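## Task

Unscrew tube 2's cap and lay it flat, opening facing down, in cap nest 2. Press the CYCLE key and keep the cap in that nest until the green lamp lights; the aspirate step happens only once. Afterwards screw the same cap back onto tube 2 until it will not turn further. Check the caps on tubes 1, 3 and 4, which must stay on, and tighten any loose one fully. Nothing may count on the gripper to stay in place at the end. Release and move the arm away; resting on READY or its housing still counts as away. Finish by releasing and pushing READY until it goes down. Do not push READY unless every step was done exactly as described.

## Robot and tools

Robot: one five-joint xArm5 with a two-finger gripper; there is only one arm. Joints in order: waist (turns about the vertical base axis, counterclockwise from above as the angle rises), shoulder, elbow, wrist pitch (these three bend in a single vertical plane through the waist axis), and wrist roll (spins the gripper about the finger direction). The hand can tilt toward or away from the base but cannot point sideways out of that plane.

Workspace: a decapping station holds tubes 1 to 4, numbered left to right as seen from the arm's base. A cap tray has nests 1 to 4 in the same order plus two lamps: amber while aspiration runs, green after it ends. CYCLE (blue) and READY (green) are keys in one housing; a key must be pushed in until it switches.

Frame: the scene frame has its origin on the table top under the arm base, +z up, +y to the left when facing along +x. Positions are metres. The base may be slightly tilted, and the reported hand position can be off, more so when reaching far.

Tool execute_actions, argument actions: a list holding zero or one item. An empty list just reports the current state. An item with rows is a motion: rows is a list of 1 to 15 rows, each row exactly 6 plain numbers [waist, shoulder, elbow, wrist pitch, wrist roll, opening]. The first five are absolute target joint angles in radians (same convention as the Joint positions line), not offsets. Stated ranges: waist -6.283 to 6.283, shoulder -2.059 to 2.094, elbow -3.927 to 0.192, wrist pitch -1.693 to 3.142, wrist roll -6.283 to 6.283. A target more than 0.010 rad outside a range (and further out than the current angle) makes the whole call rejected, with nothing sent. The sixth number is the commanded gripper opening, absolute, from -1 (closed) to +1 (fully open). steps (1 to 15, default 15) is how many control ticks of 1/30 s the motion lasts; each row covers one tick and the final row repeats to fill. An item with only steps (up to 300) is a wait. Optional pictures (true/false) chooses whether camera images come back; by default they do.

Motion limits: joint targets move at most 3.14 rad/s with a 0.16 s ramp, and all joints are slowed together. Each tick a target is held within 0.623 rad of the measured angle, and targets that would shift the gripper over 70 mm from where it is get scaled back. The arm keeps heading to the last row while you think or wait, until it nearly stops or a tick is HELD.

Gripper: end_effector_position is the pinch point between the pads, about 2 cm behind the fingertips; fingertips shift about 10 mm further forward as they close. Fingers point along the gripper +z axis and close along its y axis. To hold something, keep commanding an opening well under grip_measured; lower means harder squeeze (about 24 N per pad max). Avoid snapping shut fast, which can push too hard.

Result lines: end_effector_position (m) and end_effector_quat_wxyz, linear and angular velocity; Joint positions and Joint velocities (rad, rad/s) in column order, then pad gap in m (0.084 fully open); grip_measured on the command scale. "joint sent to its limit" means a joint was clipped at its real end (may refer to an earlier motion). "joint command not followed" means a clearance check altered or blocked targets. HELD marks ticks when your row was not sent. A TORQUE FAULT (load limits N m: waist 45, shoulder 45, elbow 27, wrist pitch 18, wrist roll 18, held weight included) stops the arm, backs off a bit, pauses 10 s and drops the rest of the call. MOTOR HOT warns from 65 °C; at 80 °C an OVER-TEMPERATURE FAULT brakes the arm until it cools, so do not hold loads needlessly.

Tool zoom_image: camera (cam_head_left, cam_head_right, cam_high, cam_low, cam_wrist) and region [x0, y0, x1, y1] in pixels of that camera's last full image, top-left origin, at most 504 by 504. All images are 896x504. Calibration intrinsics and world-to-camera transforms are supplied; the wrist camera pose follows the joints.

Tool read_manual (optional section, default "licences") only returns licence text. Tool finished_scene with scene (the current scene's number) ends that scene irreversibly and reports success; the next scene's task then appears.

Avoid: knocking or placing anything off the table, dropping caps, slamming, hard collisions or strong pushes, and stopping the arm. Loose objects may occasionally get nudged by outside disturbances.

Each tool is called after "Request:" by a JSON object that holds its "fn" and its "kwargs", one argument or row to a line.

## Session

Request:
{"fn": "execute_actions", "kwargs": {
  "actions": []
}}

Scene clock: 0.00 s of 10000.00 s.
end_effector_position=(+0.0170, +0.2944, +0.2487) grip_measured=+1.00 end_effector_quat_wxyz=(+0.510, +0.837, -0.182, +0.082) end_effector_velocity=(+0.000, +0.000, -0.000) end_effector_angular_velocity=(+0.000, +0.001, -0.001)
Joint positions: [ 1.567  0.345 -1.364  2.098  1.96   0.084]
Joint velocities: [-0.002  0.001  0.    -0.001 -0.001 -0.   ]
Motor temperatures (°C, as the motors report them): [31 30 34 33 31]
camera_calibration (this result's frames):
cam_wrist: T_world_to_cam=[[-0.409447, -0.418224, 0.810828, -0.0398264], [-0.911627, 0.222531, -0.345566, 0.105324], [-0.0359104, -0.880663, -0.472379, 0.506828], [0, 0, 0, 1]] pos_world=[0.0979098, 0.406251, 0.308104]

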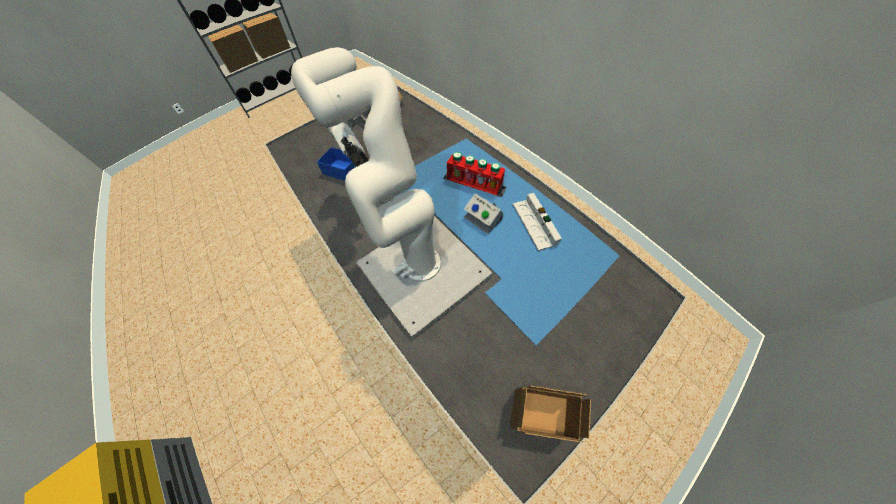

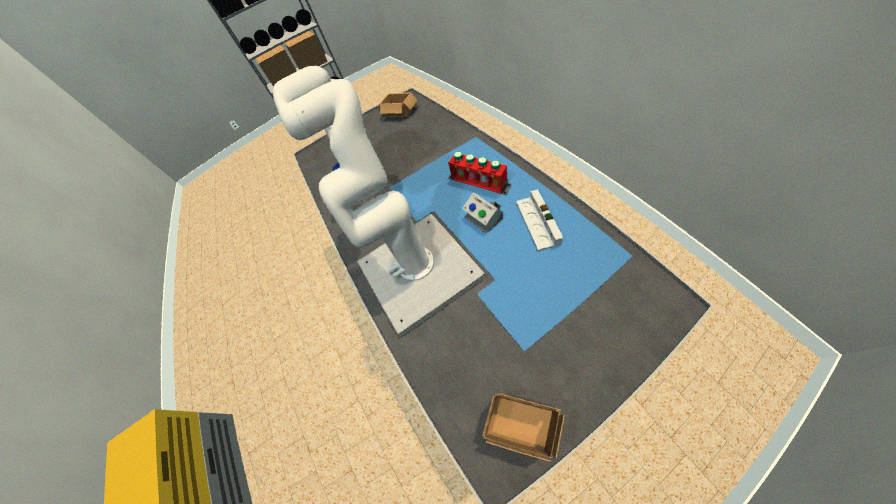

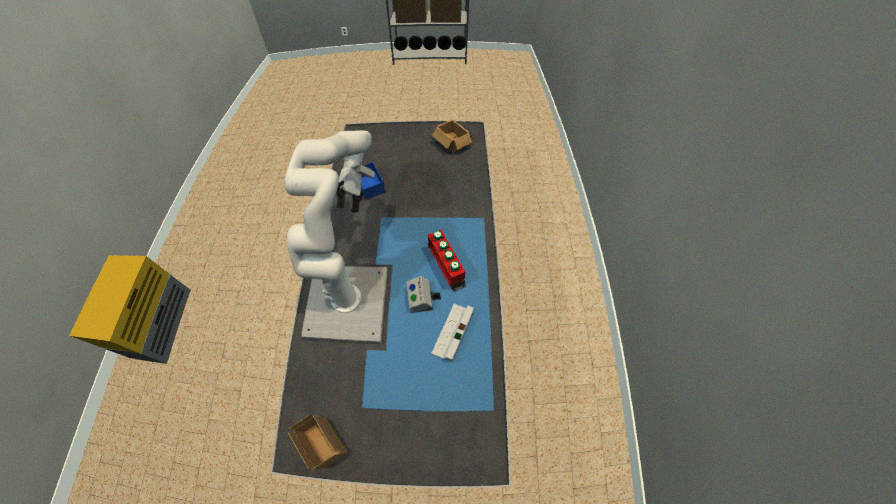

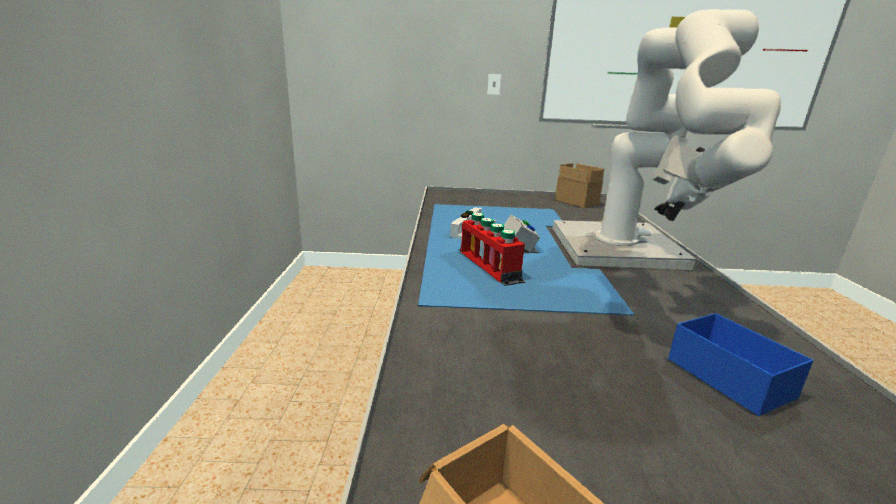

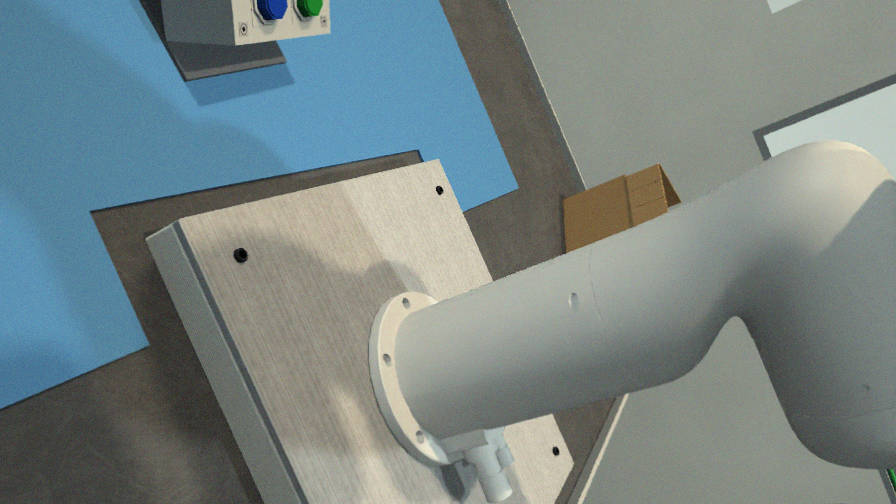

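Request:
{"fn": "execute_actions", "kwargs": {
  "actions": [
    {"rows":[[0.9,-0.25,-1.0,1.25,4.7,0.3]],"steps":15}
  ],
  "pictures": false
}}

Request:
{"fn": "execute_actions", "kwargs": {
  "actions": [
    {"rows":[[0.9,-0.25,-1.0,1.25,4.7,0.3],[0.9,-0.25,-1.0,1.25,4.7,0.3],[0.9,-0.25,-1.0,1.25,4.7,0.3],[0.9,-0.25,-1.0,1.25,4.7,0.3],[0.9,-0.25,-1.0,1.25,4.7,0.3],[0.35,-0.2,-0.95,1.15,4.7,0.3]],"steps":15}
  ],
  "pictures": false
}}

Request:
{"fn": "execute_actions", "kwargs": {
  "actions": [
    {"steps":25}
  ]
}}

Scene clock: 6.83 s of 10000.00 s.
end_effector_position=(+0.1513, +0.3158, +0.2564) grip_measured=+0.29 end_effector_quat_wxyz=(+0.238, +0.770, -0.590, +0.047) end_effector_velocity=(+0.324, +0.043, +0.057) end_effector_angular_velocity=(+0.936, -1.203, -2.074)
Joint positions: [ 1.174 -0.009 -1.149  1.636  2.441  0.056]
Joint velocities: [-0.791 -0.696  0.426 -1.11   1.44  -0.   ]
Motor temperatures (°C, as the motors report them): [31 30 35 33 31]
Steps of this call (steps 1 to 190: nothing new was sent; steps 191 to 205: all 15 steps of this action). Readings (joint positions):
191: [1.567 0.345 -1.364 2.098 1.960]
192: [1.564 0.343 -1.362 2.094 1.964]
194: [1.529 0.308 -1.336 2.052 2.005]
198: [1.378 0.171 -1.260 1.907 2.151]
205: the state above

Scene clock: 7.33 s of 10000.00 s.
end_effector_position=(+0.2982, +0.2673, +0.2712) grip_measured=+0.29 end_effector_quat_wxyz=(-0.061, -0.356, +0.932, -0.021) end_effector_velocity=(+0.260, -0.222, -0.015) end_effector_angular_velocity=(+0.040, -0.284, -1.984)
Joint positions: [ 0.777 -0.175 -1.018  1.308  3.147  0.056]
Joint velocities: [-0.854 -0.055  0.126 -0.319  1.139  0.   ]
Motor temperatures (°C, as the motors report them): [31 30 35 33 31]
Steps of this call (steps 1 to 15: all 15 steps of this action). Readings (joint positions):
1: [1.148 -0.032 -1.134 1.599 2.490]
2: [1.123 -0.054 -1.121 1.564 2.543]
4: [1.074 -0.096 -1.094 1.496 2.658]
8: [0.980 -0.167 -1.051 1.381 2.926]
15: the state above

Scene clock: 8.17 s of 10000.00 s.
end_effector_position=(+0.3998, +0.1280, +0.2630) grip_measured=+0.29 end_effector_quat_wxyz=(-0.004, +0.572, +0.821, -0.007) end_effector_velocity=(+0.002, -0.005, +0.000) end_effector_angular_velocity=(-0.005, -0.007, -0.419)
Joint positions: [ 0.352 -0.2   -0.95   1.15   4.667  0.056]
Joint velocities: [-0.013 -0.001  0.002 -0.005  0.406  0.   ]
Motor temperatures (°C, as the motors report them): [31 30 35 33 31]
Steps of this call (steps 1 to 25: the robot went on to your last target). Readings (joint positions):
1: [0.748 -0.177 -1.014 1.297 3.185]
2: [0.719 -0.178 -1.009 1.286 3.225]
4: [0.663 -0.181 -1.000 1.266 3.310]
8: [0.557 -0.188 -0.983 1.227 3.514]
25: the state above
camera_calibration (this result's frames):
cam_wrist: T_world_to_cam=[[0.945329, 0.324952, -0.0275511, -0.380532], [0.324895, -0.945727, -0.00663316, 0.0623471], [-0.0282112, -0.00268069, -0.999598, 0.40399], [0, 0, 0, 1]] pos_world=[0.350869, 0.183701, 0.393758]

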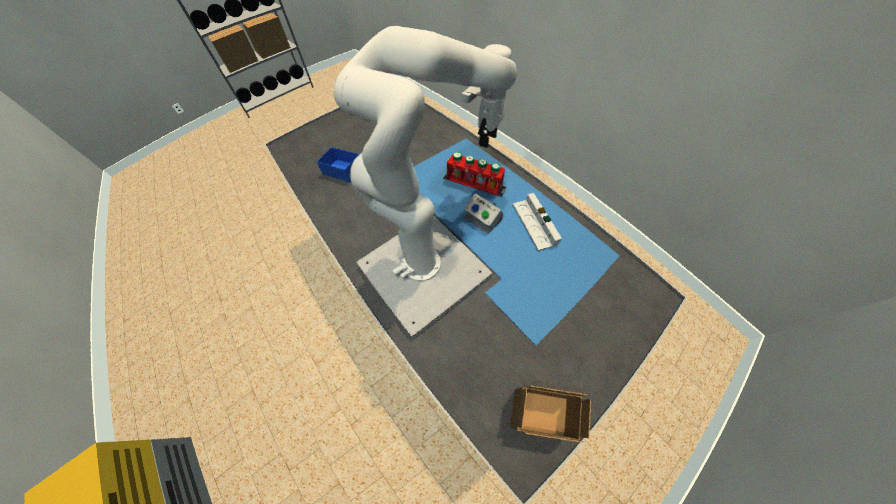

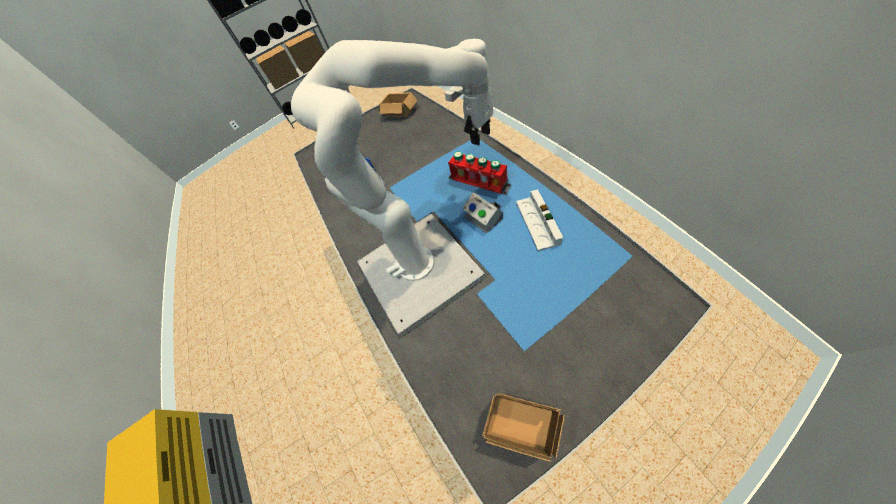

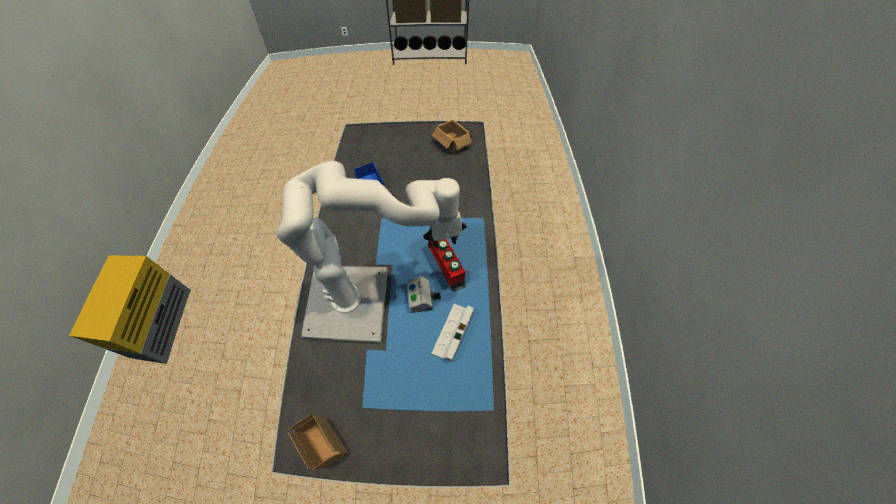

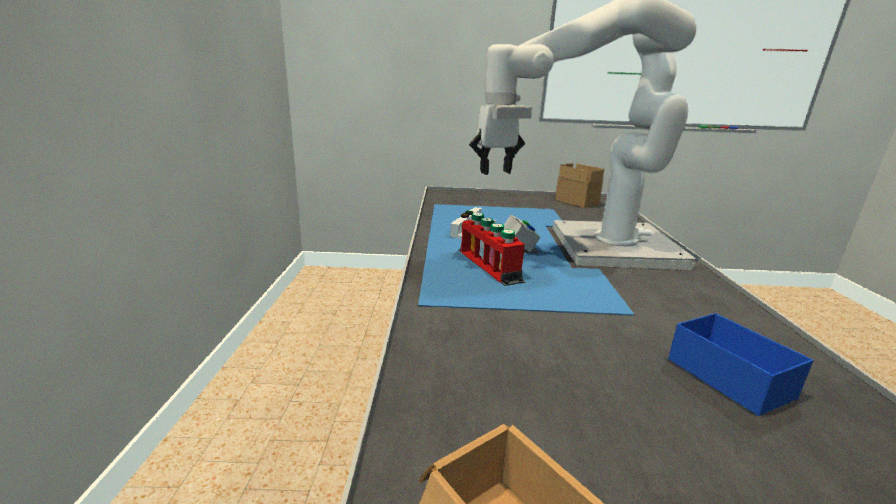

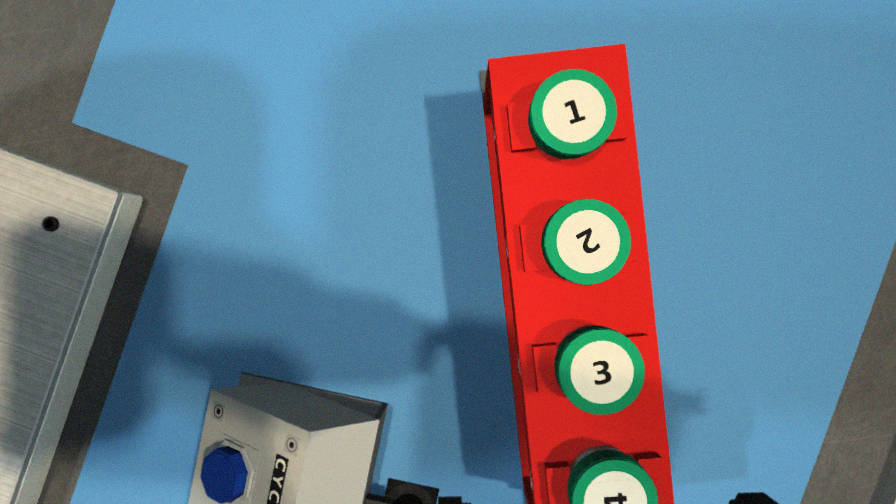

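Request:
{"fn": "execute_actions", "kwargs": {
  "actions": [
    {"rows":[[0.547,-0.023,-0.90,0.923,4.76,0.3]],"steps":15}
  ],
  "pictures": false
}}

Request:
{"fn": "execute_actions", "kwargs": {
  "actions": [
    {"rows":[[0.547,-0.023,-0.90,0.923,4.76,0.3],[0.547,-0.023,-0.90,0.923,4.76,0.3],[0.547,-0.023,-0.90,0.923,4.76,0.3],[0.547,0.0745,-0.8547,0.780,4.76,0.3]],"steps":15}
  ],
  "pictures": false
}}

Request:
{"fn": "execute_actions", "kwargs": {
  "actions": [
    {"steps":8}
  ]
}}

Request:
{"fn": "zoom_image", "kwargs": {
  "camera": "cam_head_right",
  "region": [430,110,550,210]
}}

Scene clock: 22.40 s of 10000.00 s.
end_effector_position=(+0.3904, +0.2123, +0.1849) grip_measured=+0.29 end_effector_quat_wxyz=(-0.005, +0.530, +0.848, -0.007) end_effector_velocity=(+0.006, +0.030, -0.009) end_effector_angular_velocity=(+0.025, -0.045, +0.032)
Joint positions: [ 0.542 -0.028 -0.901  0.93   4.758  0.056]
Joint velocities: [ 0.053  0.04  -0.004 -0.086  0.021  0.   ]
Motor temperatures (°C, as the motors report them): [31 30 36 33 31]
Steps of this call (steps 1 to 30: the robot went on to your last target; steps 31 to 412: nothing new was sent; steps 413 to 427: all 15 steps of this action). Readings (joint positions):
413: [0.350 -0.200 -0.950 1.150 4.700]
414: [0.352 -0.198 -0.950 1.146 4.701]
416: [0.381 -0.173 -0.945 1.109 4.711]
420: [0.470 -0.091 -0.918 1.013 4.736]
427: the state above

Scene clock: 22.90 s of 10000.00 s.
end_effector_position=(+0.3926, +0.2161, +0.1343) grip_measured=+0.29 end_effector_quat_wxyz=(-0.004, +0.529, +0.849, -0.007) end_effector_velocity=(+0.016, +0.010, +0.004) end_effector_angular_velocity=(+0.030, -0.054, +0.002)
Joint positions: [ 0.547  0.072 -0.856  0.785  4.76   0.056]
Joint velocities: [ 0.003  0.011 -0.011 -0.061  0.001  0.   ]
Motor temperatures (°C, as the motors report them): [31 30 36 33 31]
Steps of this call (steps 1 to 15: all 15 steps of this action). Readings (joint positions):
1: [0.543 -0.027 -0.901 0.928 4.759]
2: [0.544 -0.026 -0.901 0.926 4.759]
4: [0.545 -0.025 -0.901 0.924 4.760]
8: [0.546 0.019 -0.882 0.854 4.760]
15: the state above

Scene clock: 23.17 s of 10000.00 s.
end_effector_position=(+0.3928, +0.2163, +0.1333) grip_measured=+0.29 end_effector_quat_wxyz=(-0.004, +0.529, +0.849, -0.006) end_effector_velocity=(-0.000, -0.001, -0.001) end_effector_angular_velocity=(-0.001, +0.002, -0.000)
Joint positions: [ 0.547  0.074 -0.855  0.78   4.76   0.056]
Joint velocities: [-0.001  0.002  0.002 -0.002 -0.     0.   ]
Motor temperatures (°C, as the motors report them): [31 30 36 33 31]
Steps of this call (steps 1 to 8: the robot went on to your last target). Readings (joint positions):
1: [0.547 0.072 -0.856 0.783 4.760]
2: [0.547 0.072 -0.856 0.782 4.760]
4: [0.547 0.073 -0.856 0.781 4.760]
8: the state above
camera_calibration (this result's frames):
cam_wrist: T_world_to_cam=[[0.907305, 0.419639, -0.0264824, -0.411846], [0.419572, -0.907684, -0.00830145, 0.102101], [-0.0275213, -0.00357933, -0.999615, 0.274328], [0, 0, 0, 1]] pos_world=[0.338381, 0.266484, 0.264163]

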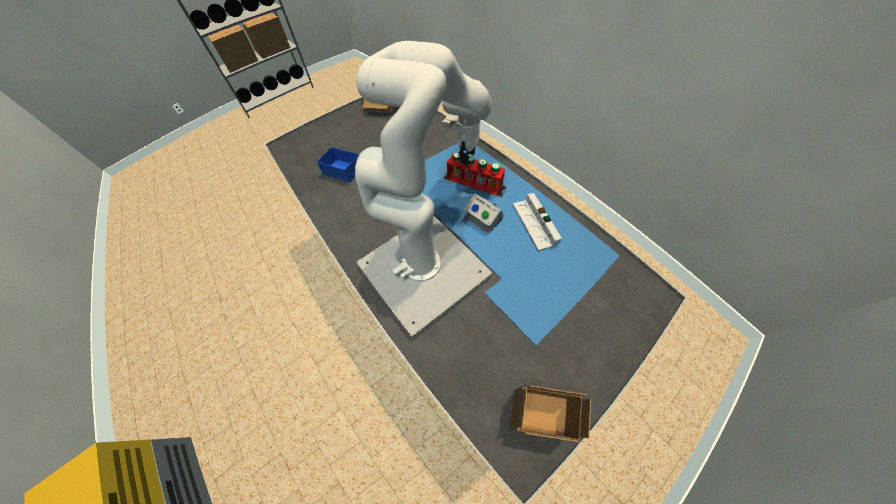

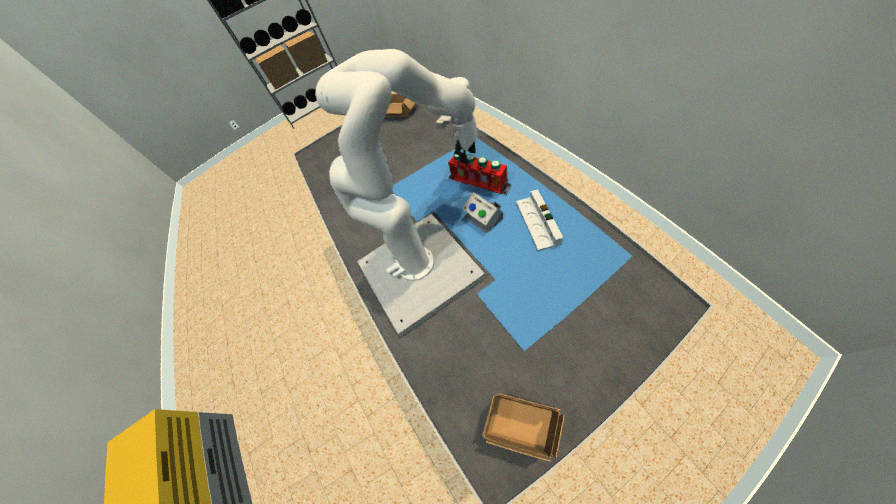

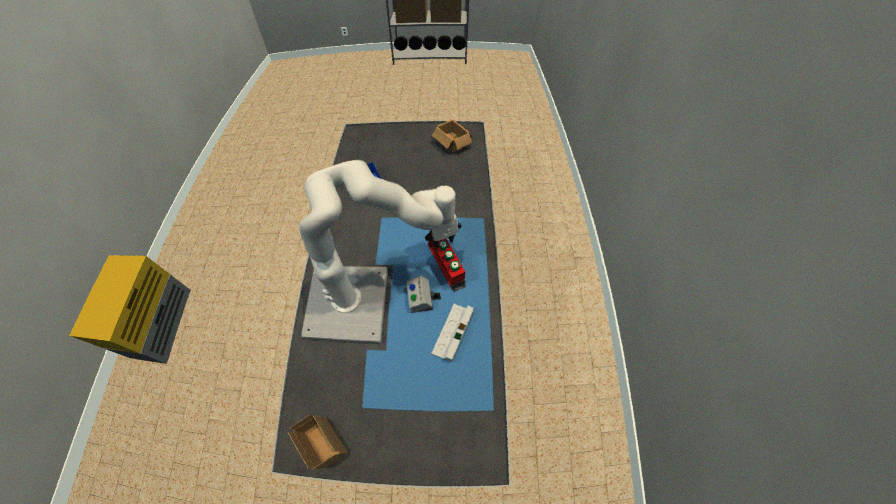

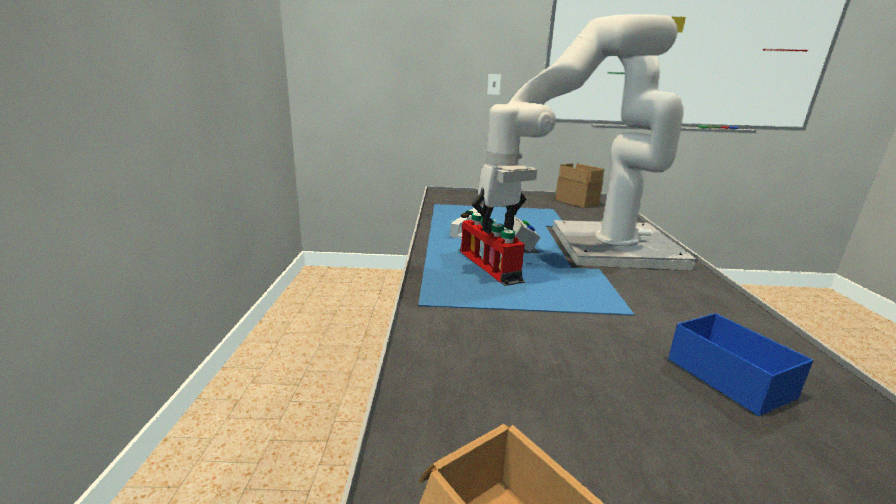

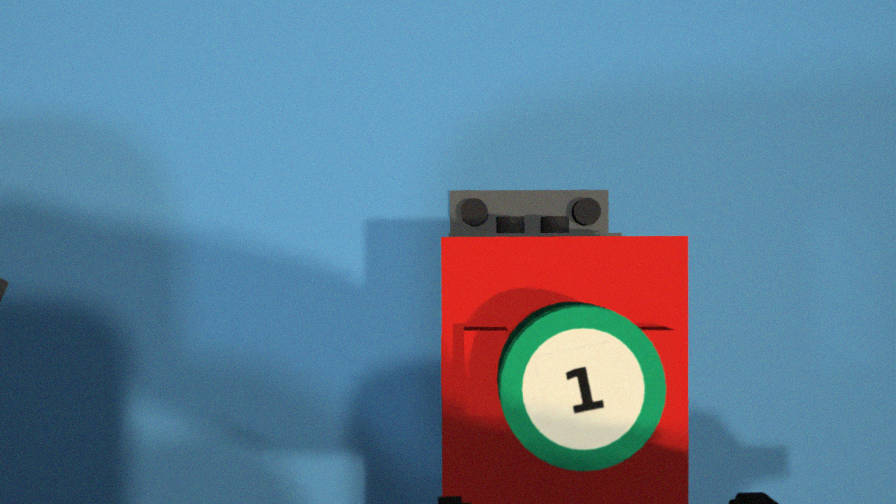

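Region (430, 110, 550, 210) of cam_head_right's 896x504 image, scaled by 4.200, with more detail than that image has.

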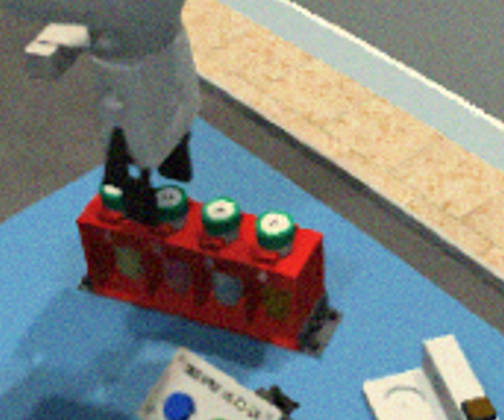

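Request:
{"fn": "execute_actions", "kwargs": {
  "actions": [
    {"rows":[[0.529,0.0745,-0.8547,0.780,4.74,0.3]],"steps":15}
  ]
}}

Scene clock: 35.23 s of 10000.00 s.
end_effector_position=(+0.3964, +0.2093, +0.1329) grip_measured=+0.29 end_effector_quat_wxyz=(-0.004, +0.528, +0.849, -0.007) end_effector_velocity=(+0.000, +0.000, +0.000) end_effector_angular_velocity=(+0.001, -0.001, +0.001)
Joint positions: [ 0.529  0.074 -0.855  0.78   4.74   0.056]
Joint velocities: [ 0.    -0.001 -0.    -0.001 -0.001  0.   ]
Motor temperatures (°C, as the motors report them): [31 31 36 33 31]
Steps of this call (steps 1 to 15: the robot went on to your last target; steps 16 to 347: nothing new was sent; steps 348 to 362: all 15 steps of this action). Readings (joint positions):
348: [0.547 0.074 -0.855 0.780 4.760]
349: [0.546 0.074 -0.855 0.780 4.758]
351: [0.539 0.074 -0.855 0.780 4.750]
355: [0.531 0.075 -0.855 0.780 4.742]
362: the state above
camera_calibration (this result's frames):
cam_wrist: T_world_to_cam=[[0.906415, 0.421513, -0.0271861, -0.412097], [0.421451, -0.906814, -0.00828049, 0.0932351], [-0.0281431, -0.00395205, -0.999596, 0.27436], [0, 0, 0, 1]] pos_world=[0.341958, 0.259335, 0.263818]

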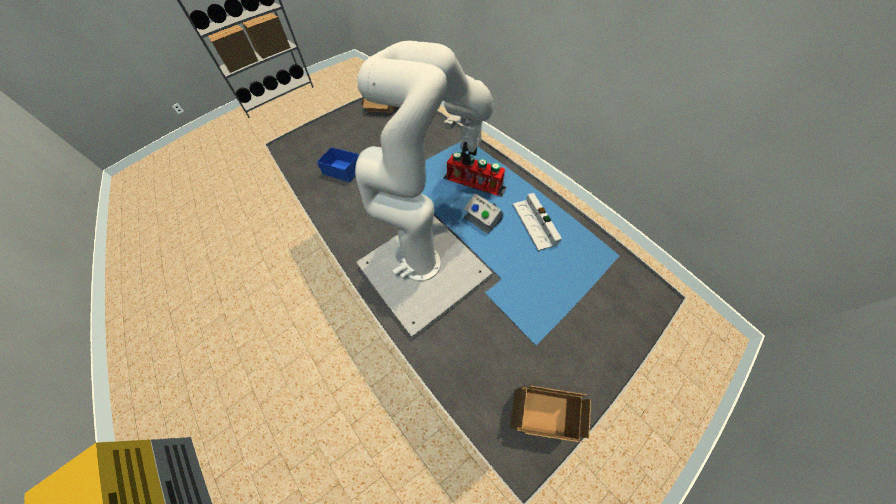

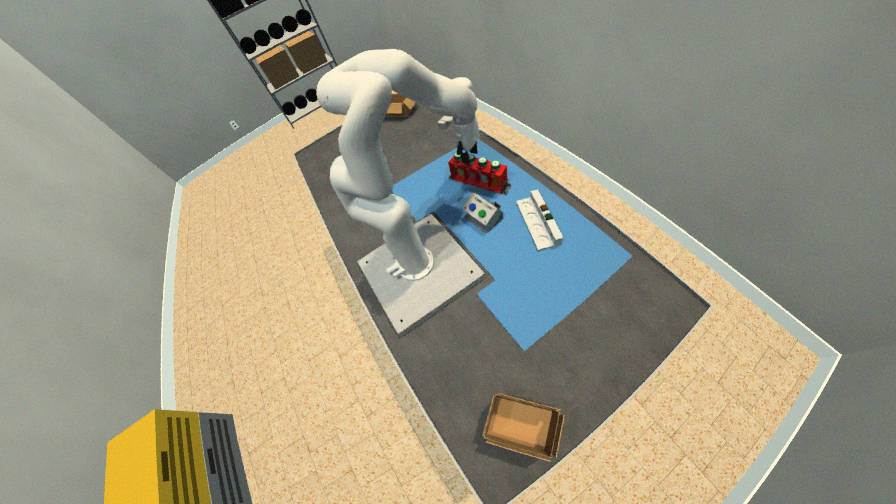

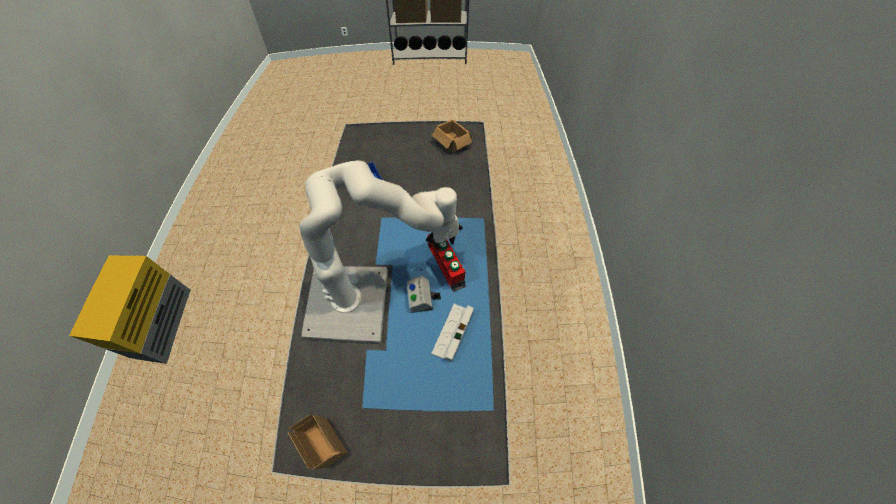

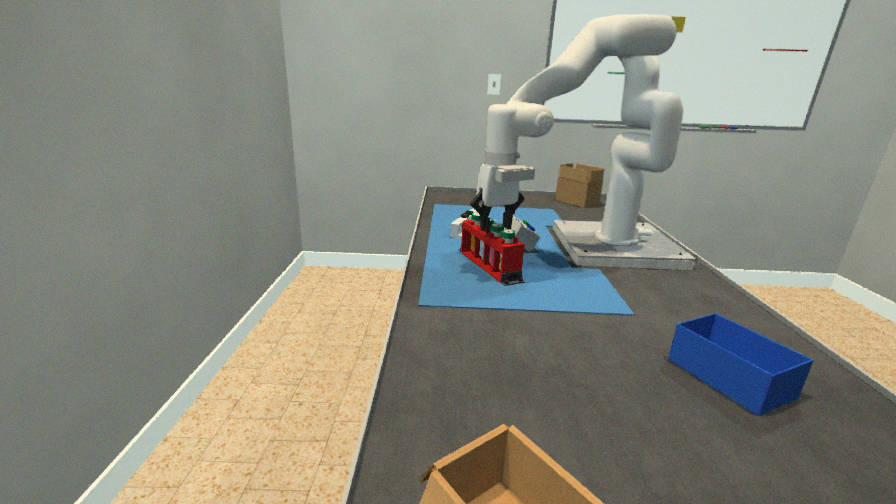

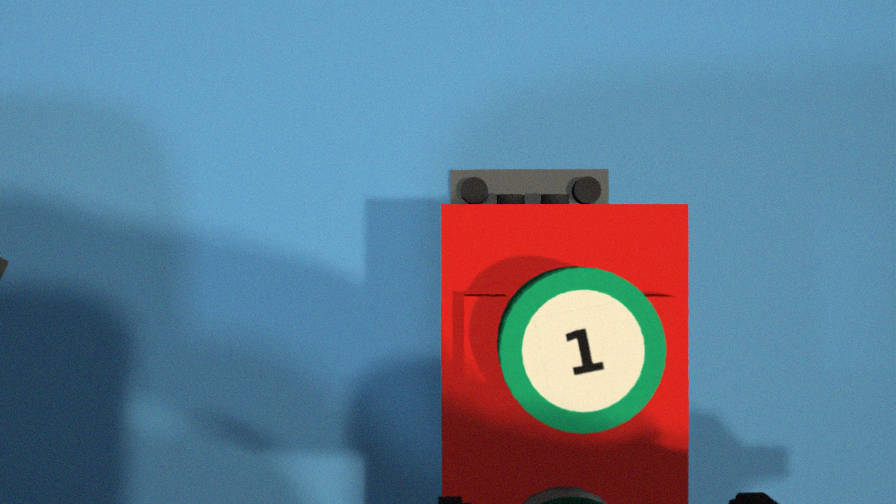

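Request:
{"fn": "execute_actions", "kwargs": {
  "actions": [
    {"rows":[[0.529,0.0745,-0.8547,0.780,4.74,0.1],[0.529,0.0745,-0.8547,0.780,4.74,0.1],[0.529,0.0745,-0.8547,0.780,4.74,0],[0.529,0.0745,-0.8547,0.780,4.74,0],[0.529,0.0745,-0.8547,0.780,4.74,-0.15],[0.529,0.0745,-0.8547,0.780,4.74,-0.15],[0.529,0.0745,-0.8547,0.780,4.74,-0.3],[0.529,0.0745,-0.8547,0.780,4.74,-0.3],[0.529,0.0745,-0.8547,0.780,4.74,-0.5],[0.529,0.0745,-0.8547,0.780,4.74,-0.7]],"steps":15}
  ],
  "pictures": false
}}

Request:
{"fn": "execute_actions", "kwargs": {
  "actions": [
    {"rows":[[0.529,0.073,-0.855,0.782,3.2,-0.7]],"steps":15}
  ],
  "pictures": false
}}

Request:
{"fn": "execute_actions", "kwargs": {
  "actions": [
    {"rows":[[0.529,0.072,-0.8555,0.7835,1.9,-0.7]],"steps":15}
  ],
  "pictures": false
}}

Request:
{"fn": "execute_actions", "kwargs": {
  "actions": [
    {"rows":[[0.529,0.071,-0.856,0.785,0.5,-0.7]],"steps":15}
  ],
  "pictures": false
}}

Request:
{"fn": "execute_actions", "kwargs": {
  "actions": [
    {"rows":[[0.529,0.070,-0.8565,0.7865,-0.9,-0.7]],"steps":15}
  ],
  "pictures": false
}}

Request:
{"fn": "execute_actions", "kwargs": {
  "actions": [
    {"rows":[[0.529,0.069,-0.857,0.788,-1.54,-0.7]],"steps":15}
  ],
  "pictures": false
}}

Request:
{"fn": "execute_actions", "kwargs": {
  "actions": [
    {"steps":10}
  ]
}}

Scene clock: 42.73 s of 10000.00 s.
end_effector_position=(+0.3932, +0.2075, +0.1305) grip_measured=-0.25 end_effector_quat_wxyz=(-0.007, +0.528, +0.849, -0.011) end_effector_velocity=(+0.002, +0.001, +0.001) end_effector_angular_velocity=(+0.000, -0.000, -0.000)
Joint positions: [ 0.529  0.075 -0.85   0.785  4.74   0.033]
Joint velocities: [ 0.     0.002 -0.008  0.005  0.     0.   ]
Motor temperatures (°C, as the motors report them): [31 31 37 33 31]
Steps of this call (steps 1 to 15: the robot went on to your last target; steps 16 to 210: nothing new was sent; steps 211 to 225: all 15 steps of this action). Readings (joint positions):
211: [0.529 0.074 -0.855 0.780 4.740]
212: [0.529 0.074 -0.855 0.780 4.740]
214: [0.529 0.075 -0.855 0.780 4.740]
218: [0.529 0.075 -0.850 0.785 4.740]
225: the state above

Scene clock: 43.23 s of 10000.00 s.
end_effector_position=(+0.3931, +0.2055, +0.1313) grip_measured=-0.25 end_effector_quat_wxyz=(-0.013, +0.085, +0.996, -0.008) end_effector_velocity=(+0.010, -0.004, +0.004) end_effector_angular_velocity=(+0.081, +0.020, +2.592)
Joint positions: [ 0.525  0.073 -0.851  0.793  3.793  0.033]
Joint velocities: [-0.018 -0.    -0.01  -0.008 -2.611 -0.001]
Motor temperatures (°C, as the motors report them): [31 31 37 33 31]
Steps of this call (steps 1 to 15: all 15 steps of this action). Readings (joint positions):
1: [0.529 0.075 -0.850 0.786 4.740]
2: [0.529 0.075 -0.850 0.786 4.736]
4: [0.529 0.075 -0.851 0.787 4.693]
8: [0.529 0.075 -0.851 0.791 4.416]
15: the state above

Scene clock: 43.73 s of 10000.00 s.
end_effector_position=(+0.3976, +0.2125, +0.1369) grip_measured=-0.26 end_effector_quat_wxyz=(-0.004, -0.545, +0.838, +0.001) end_effector_velocity=(-0.017, +0.007, -0.005) end_effector_angular_velocity=(+0.005, +0.035, +2.643)
Joint positions: [ 0.534  0.07  -0.86   0.782  2.48   0.033]
Joint velocities: [ 0.032 -0.008  0.019  0.019 -2.611  0.002]
Motor temperatures (°C, as the motors report them): [31 31 37 33 31]
Steps of this call (steps 1 to 15: all 15 steps of this action). Readings (joint positions):
1: [0.525 0.073 -0.852 0.793 3.706]
2: [0.524 0.074 -0.852 0.792 3.618]
4: [0.524 0.074 -0.853 0.791 3.443]
8: [0.524 0.073 -0.858 0.784 3.092]
15: the state above

Scene clock: 44.23 s of 10000.00 s.
end_effector_position=(+0.3931, +0.2062, +0.1318) grip_measured=-0.24 end_effector_quat_wxyz=(+0.011, +0.942, -0.335, -0.010) end_effector_velocity=(+0.004, -0.009, +0.003) end_effector_angular_velocity=(+0.065, +0.043, +2.593)
Joint positions: [ 0.526  0.072 -0.852  0.793  1.166  0.033]
Joint velocities: [-0.022 -0.001 -0.01   0.02  -2.615  0.001]
Motor temperatures (°C, as the motors report them): [31 31 37 33 31]
Steps of this call (steps 1 to 15: all 15 steps of this action). Readings (joint positions):
1: [0.535 0.069 -0.859 0.783 2.392]
2: [0.537 0.069 -0.859 0.784 2.305]
4: [0.538 0.069 -0.857 0.786 2.130]
8: [0.533 0.072 -0.852 0.787 1.779]
15: the state above

Scene clock: 44.73 s of 10000.00 s.
end_effector_position=(+0.3986, +0.2085, +0.1364) grip_measured=-0.25 end_effector_quat_wxyz=(+0.001, +0.951, +0.310, -0.006) end_effector_velocity=(+0.026, +0.037, +0.031) end_effector_angular_velocity=(+0.086, -0.097, +2.661)
Joint positions: [ 0.525  0.07  -0.86   0.786 -0.148  0.033]
Joint velocities: [ 0.046 -0.018 -0.053 -0.053 -2.615 -0.002]
Motor temperatures (°C, as the motors report them): [31 31 37 33 31]
Steps of this call (steps 1 to 15: all 15 steps of this action). Readings (joint positions):
1: [0.526 0.072 -0.852 0.794 1.078]
2: [0.526 0.072 -0.852 0.794 0.991]
4: [0.525 0.072 -0.852 0.795 0.816]
8: [0.524 0.071 -0.852 0.796 0.465]
15: the state above

Scene clock: 45.23 s of 10000.00 s.
end_effector_position=(+0.3934, +0.2092, +0.1338) grip_measured=-0.25 end_effector_quat_wxyz=(-0.005, +0.584, +0.812, -0.010) end_effector_velocity=(-0.001, -0.016, -0.009) end_effector_angular_velocity=(+0.018, +0.043, +1.529)
Joint positions: [ 0.532  0.069 -0.853  0.791 -1.406  0.033]
Joint velocities: [-0.032  0.011  0.009  0.01  -1.561 -0.   ]
Motor temperatures (°C, as the motors report them): [31 31 37 33 31]
Steps of this call (steps 1 to 15: all 15 steps of this action). Readings (joint positions):
1: [0.527 0.069 -0.861 0.784 -0.236]
2: [0.529 0.069 -0.863 0.783 -0.323]
4: [0.532 0.068 -0.862 0.784 -0.498]
8: [0.536 0.067 -0.860 0.788 -0.848]
15: the state above

Scene clock: 45.57 s of 10000.00 s.
end_effector_position=(+0.3938, +0.2077, +0.1338) grip_measured=-0.25 end_effector_quat_wxyz=(-0.007, +0.531, +0.848, -0.011) end_effector_velocity=(+0.001, -0.000, +0.001) end_effector_angular_velocity=(+0.000, +0.001, +0.025)
Joint positions: [ 0.529  0.07  -0.855  0.795 -1.537  0.033]
Joint velocities: [-0.002  0.001 -0.006  0.007 -0.027 -0.   ]
Motor temperatures (°C, as the motors report them): [31 31 37 33 31]
Steps of this call (steps 1 to 10: the robot went on to your last target). Readings (joint positions):
1: [0.531 0.070 -0.853 0.792 -1.450]
2: [0.531 0.070 -0.853 0.792 -1.481]
4: [0.530 0.070 -0.854 0.793 -1.514]
8: [0.529 0.070 -0.854 0.795 -1.535]
10: the state above
camera_calibration (this result's frames):
cam_wrist: T_world_to_cam=[[0.908599, 0.415972, -0.0376201, -0.4074], [0.415994, -0.909336, -0.00759768, 0.0955239], [-0.0373697, -0.00874647, -0.999263, 0.279774], [0, 0, 0, 1]] pos_world=[0.340881, 0.258777, 0.264967]

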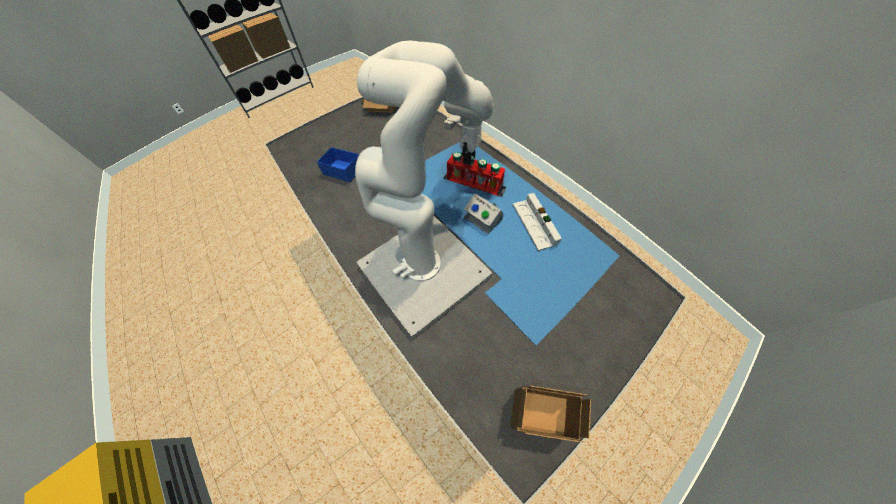

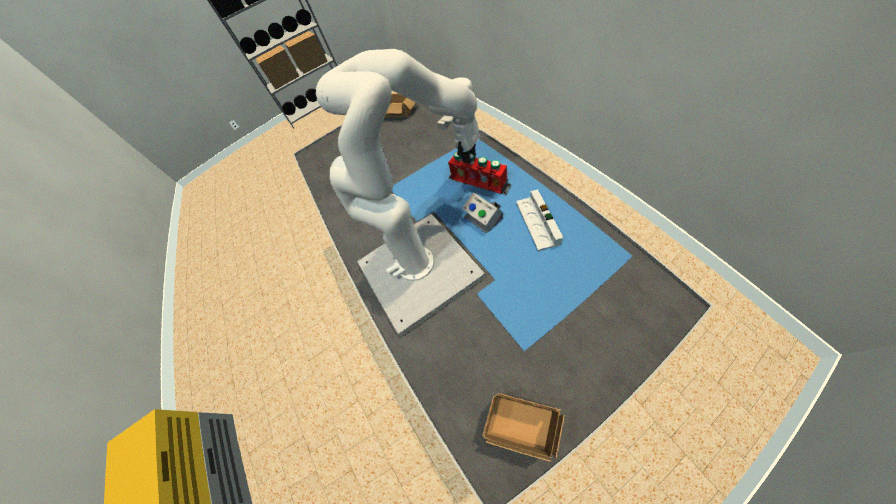

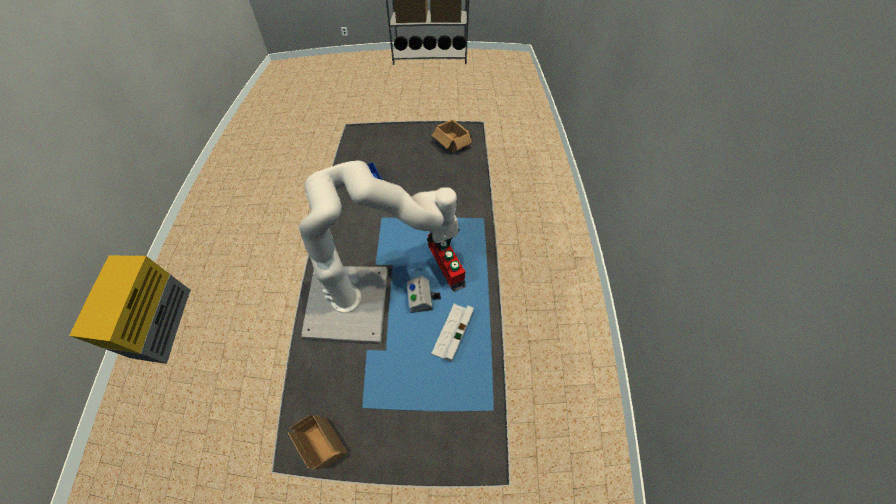

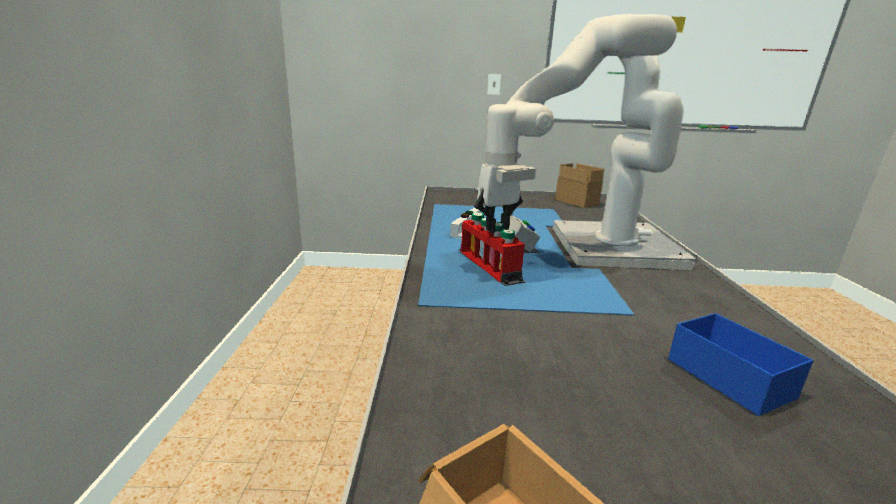

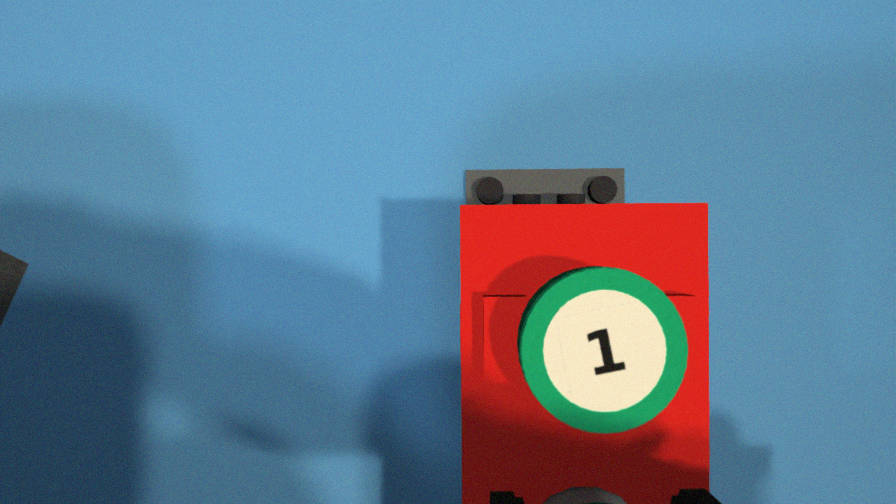

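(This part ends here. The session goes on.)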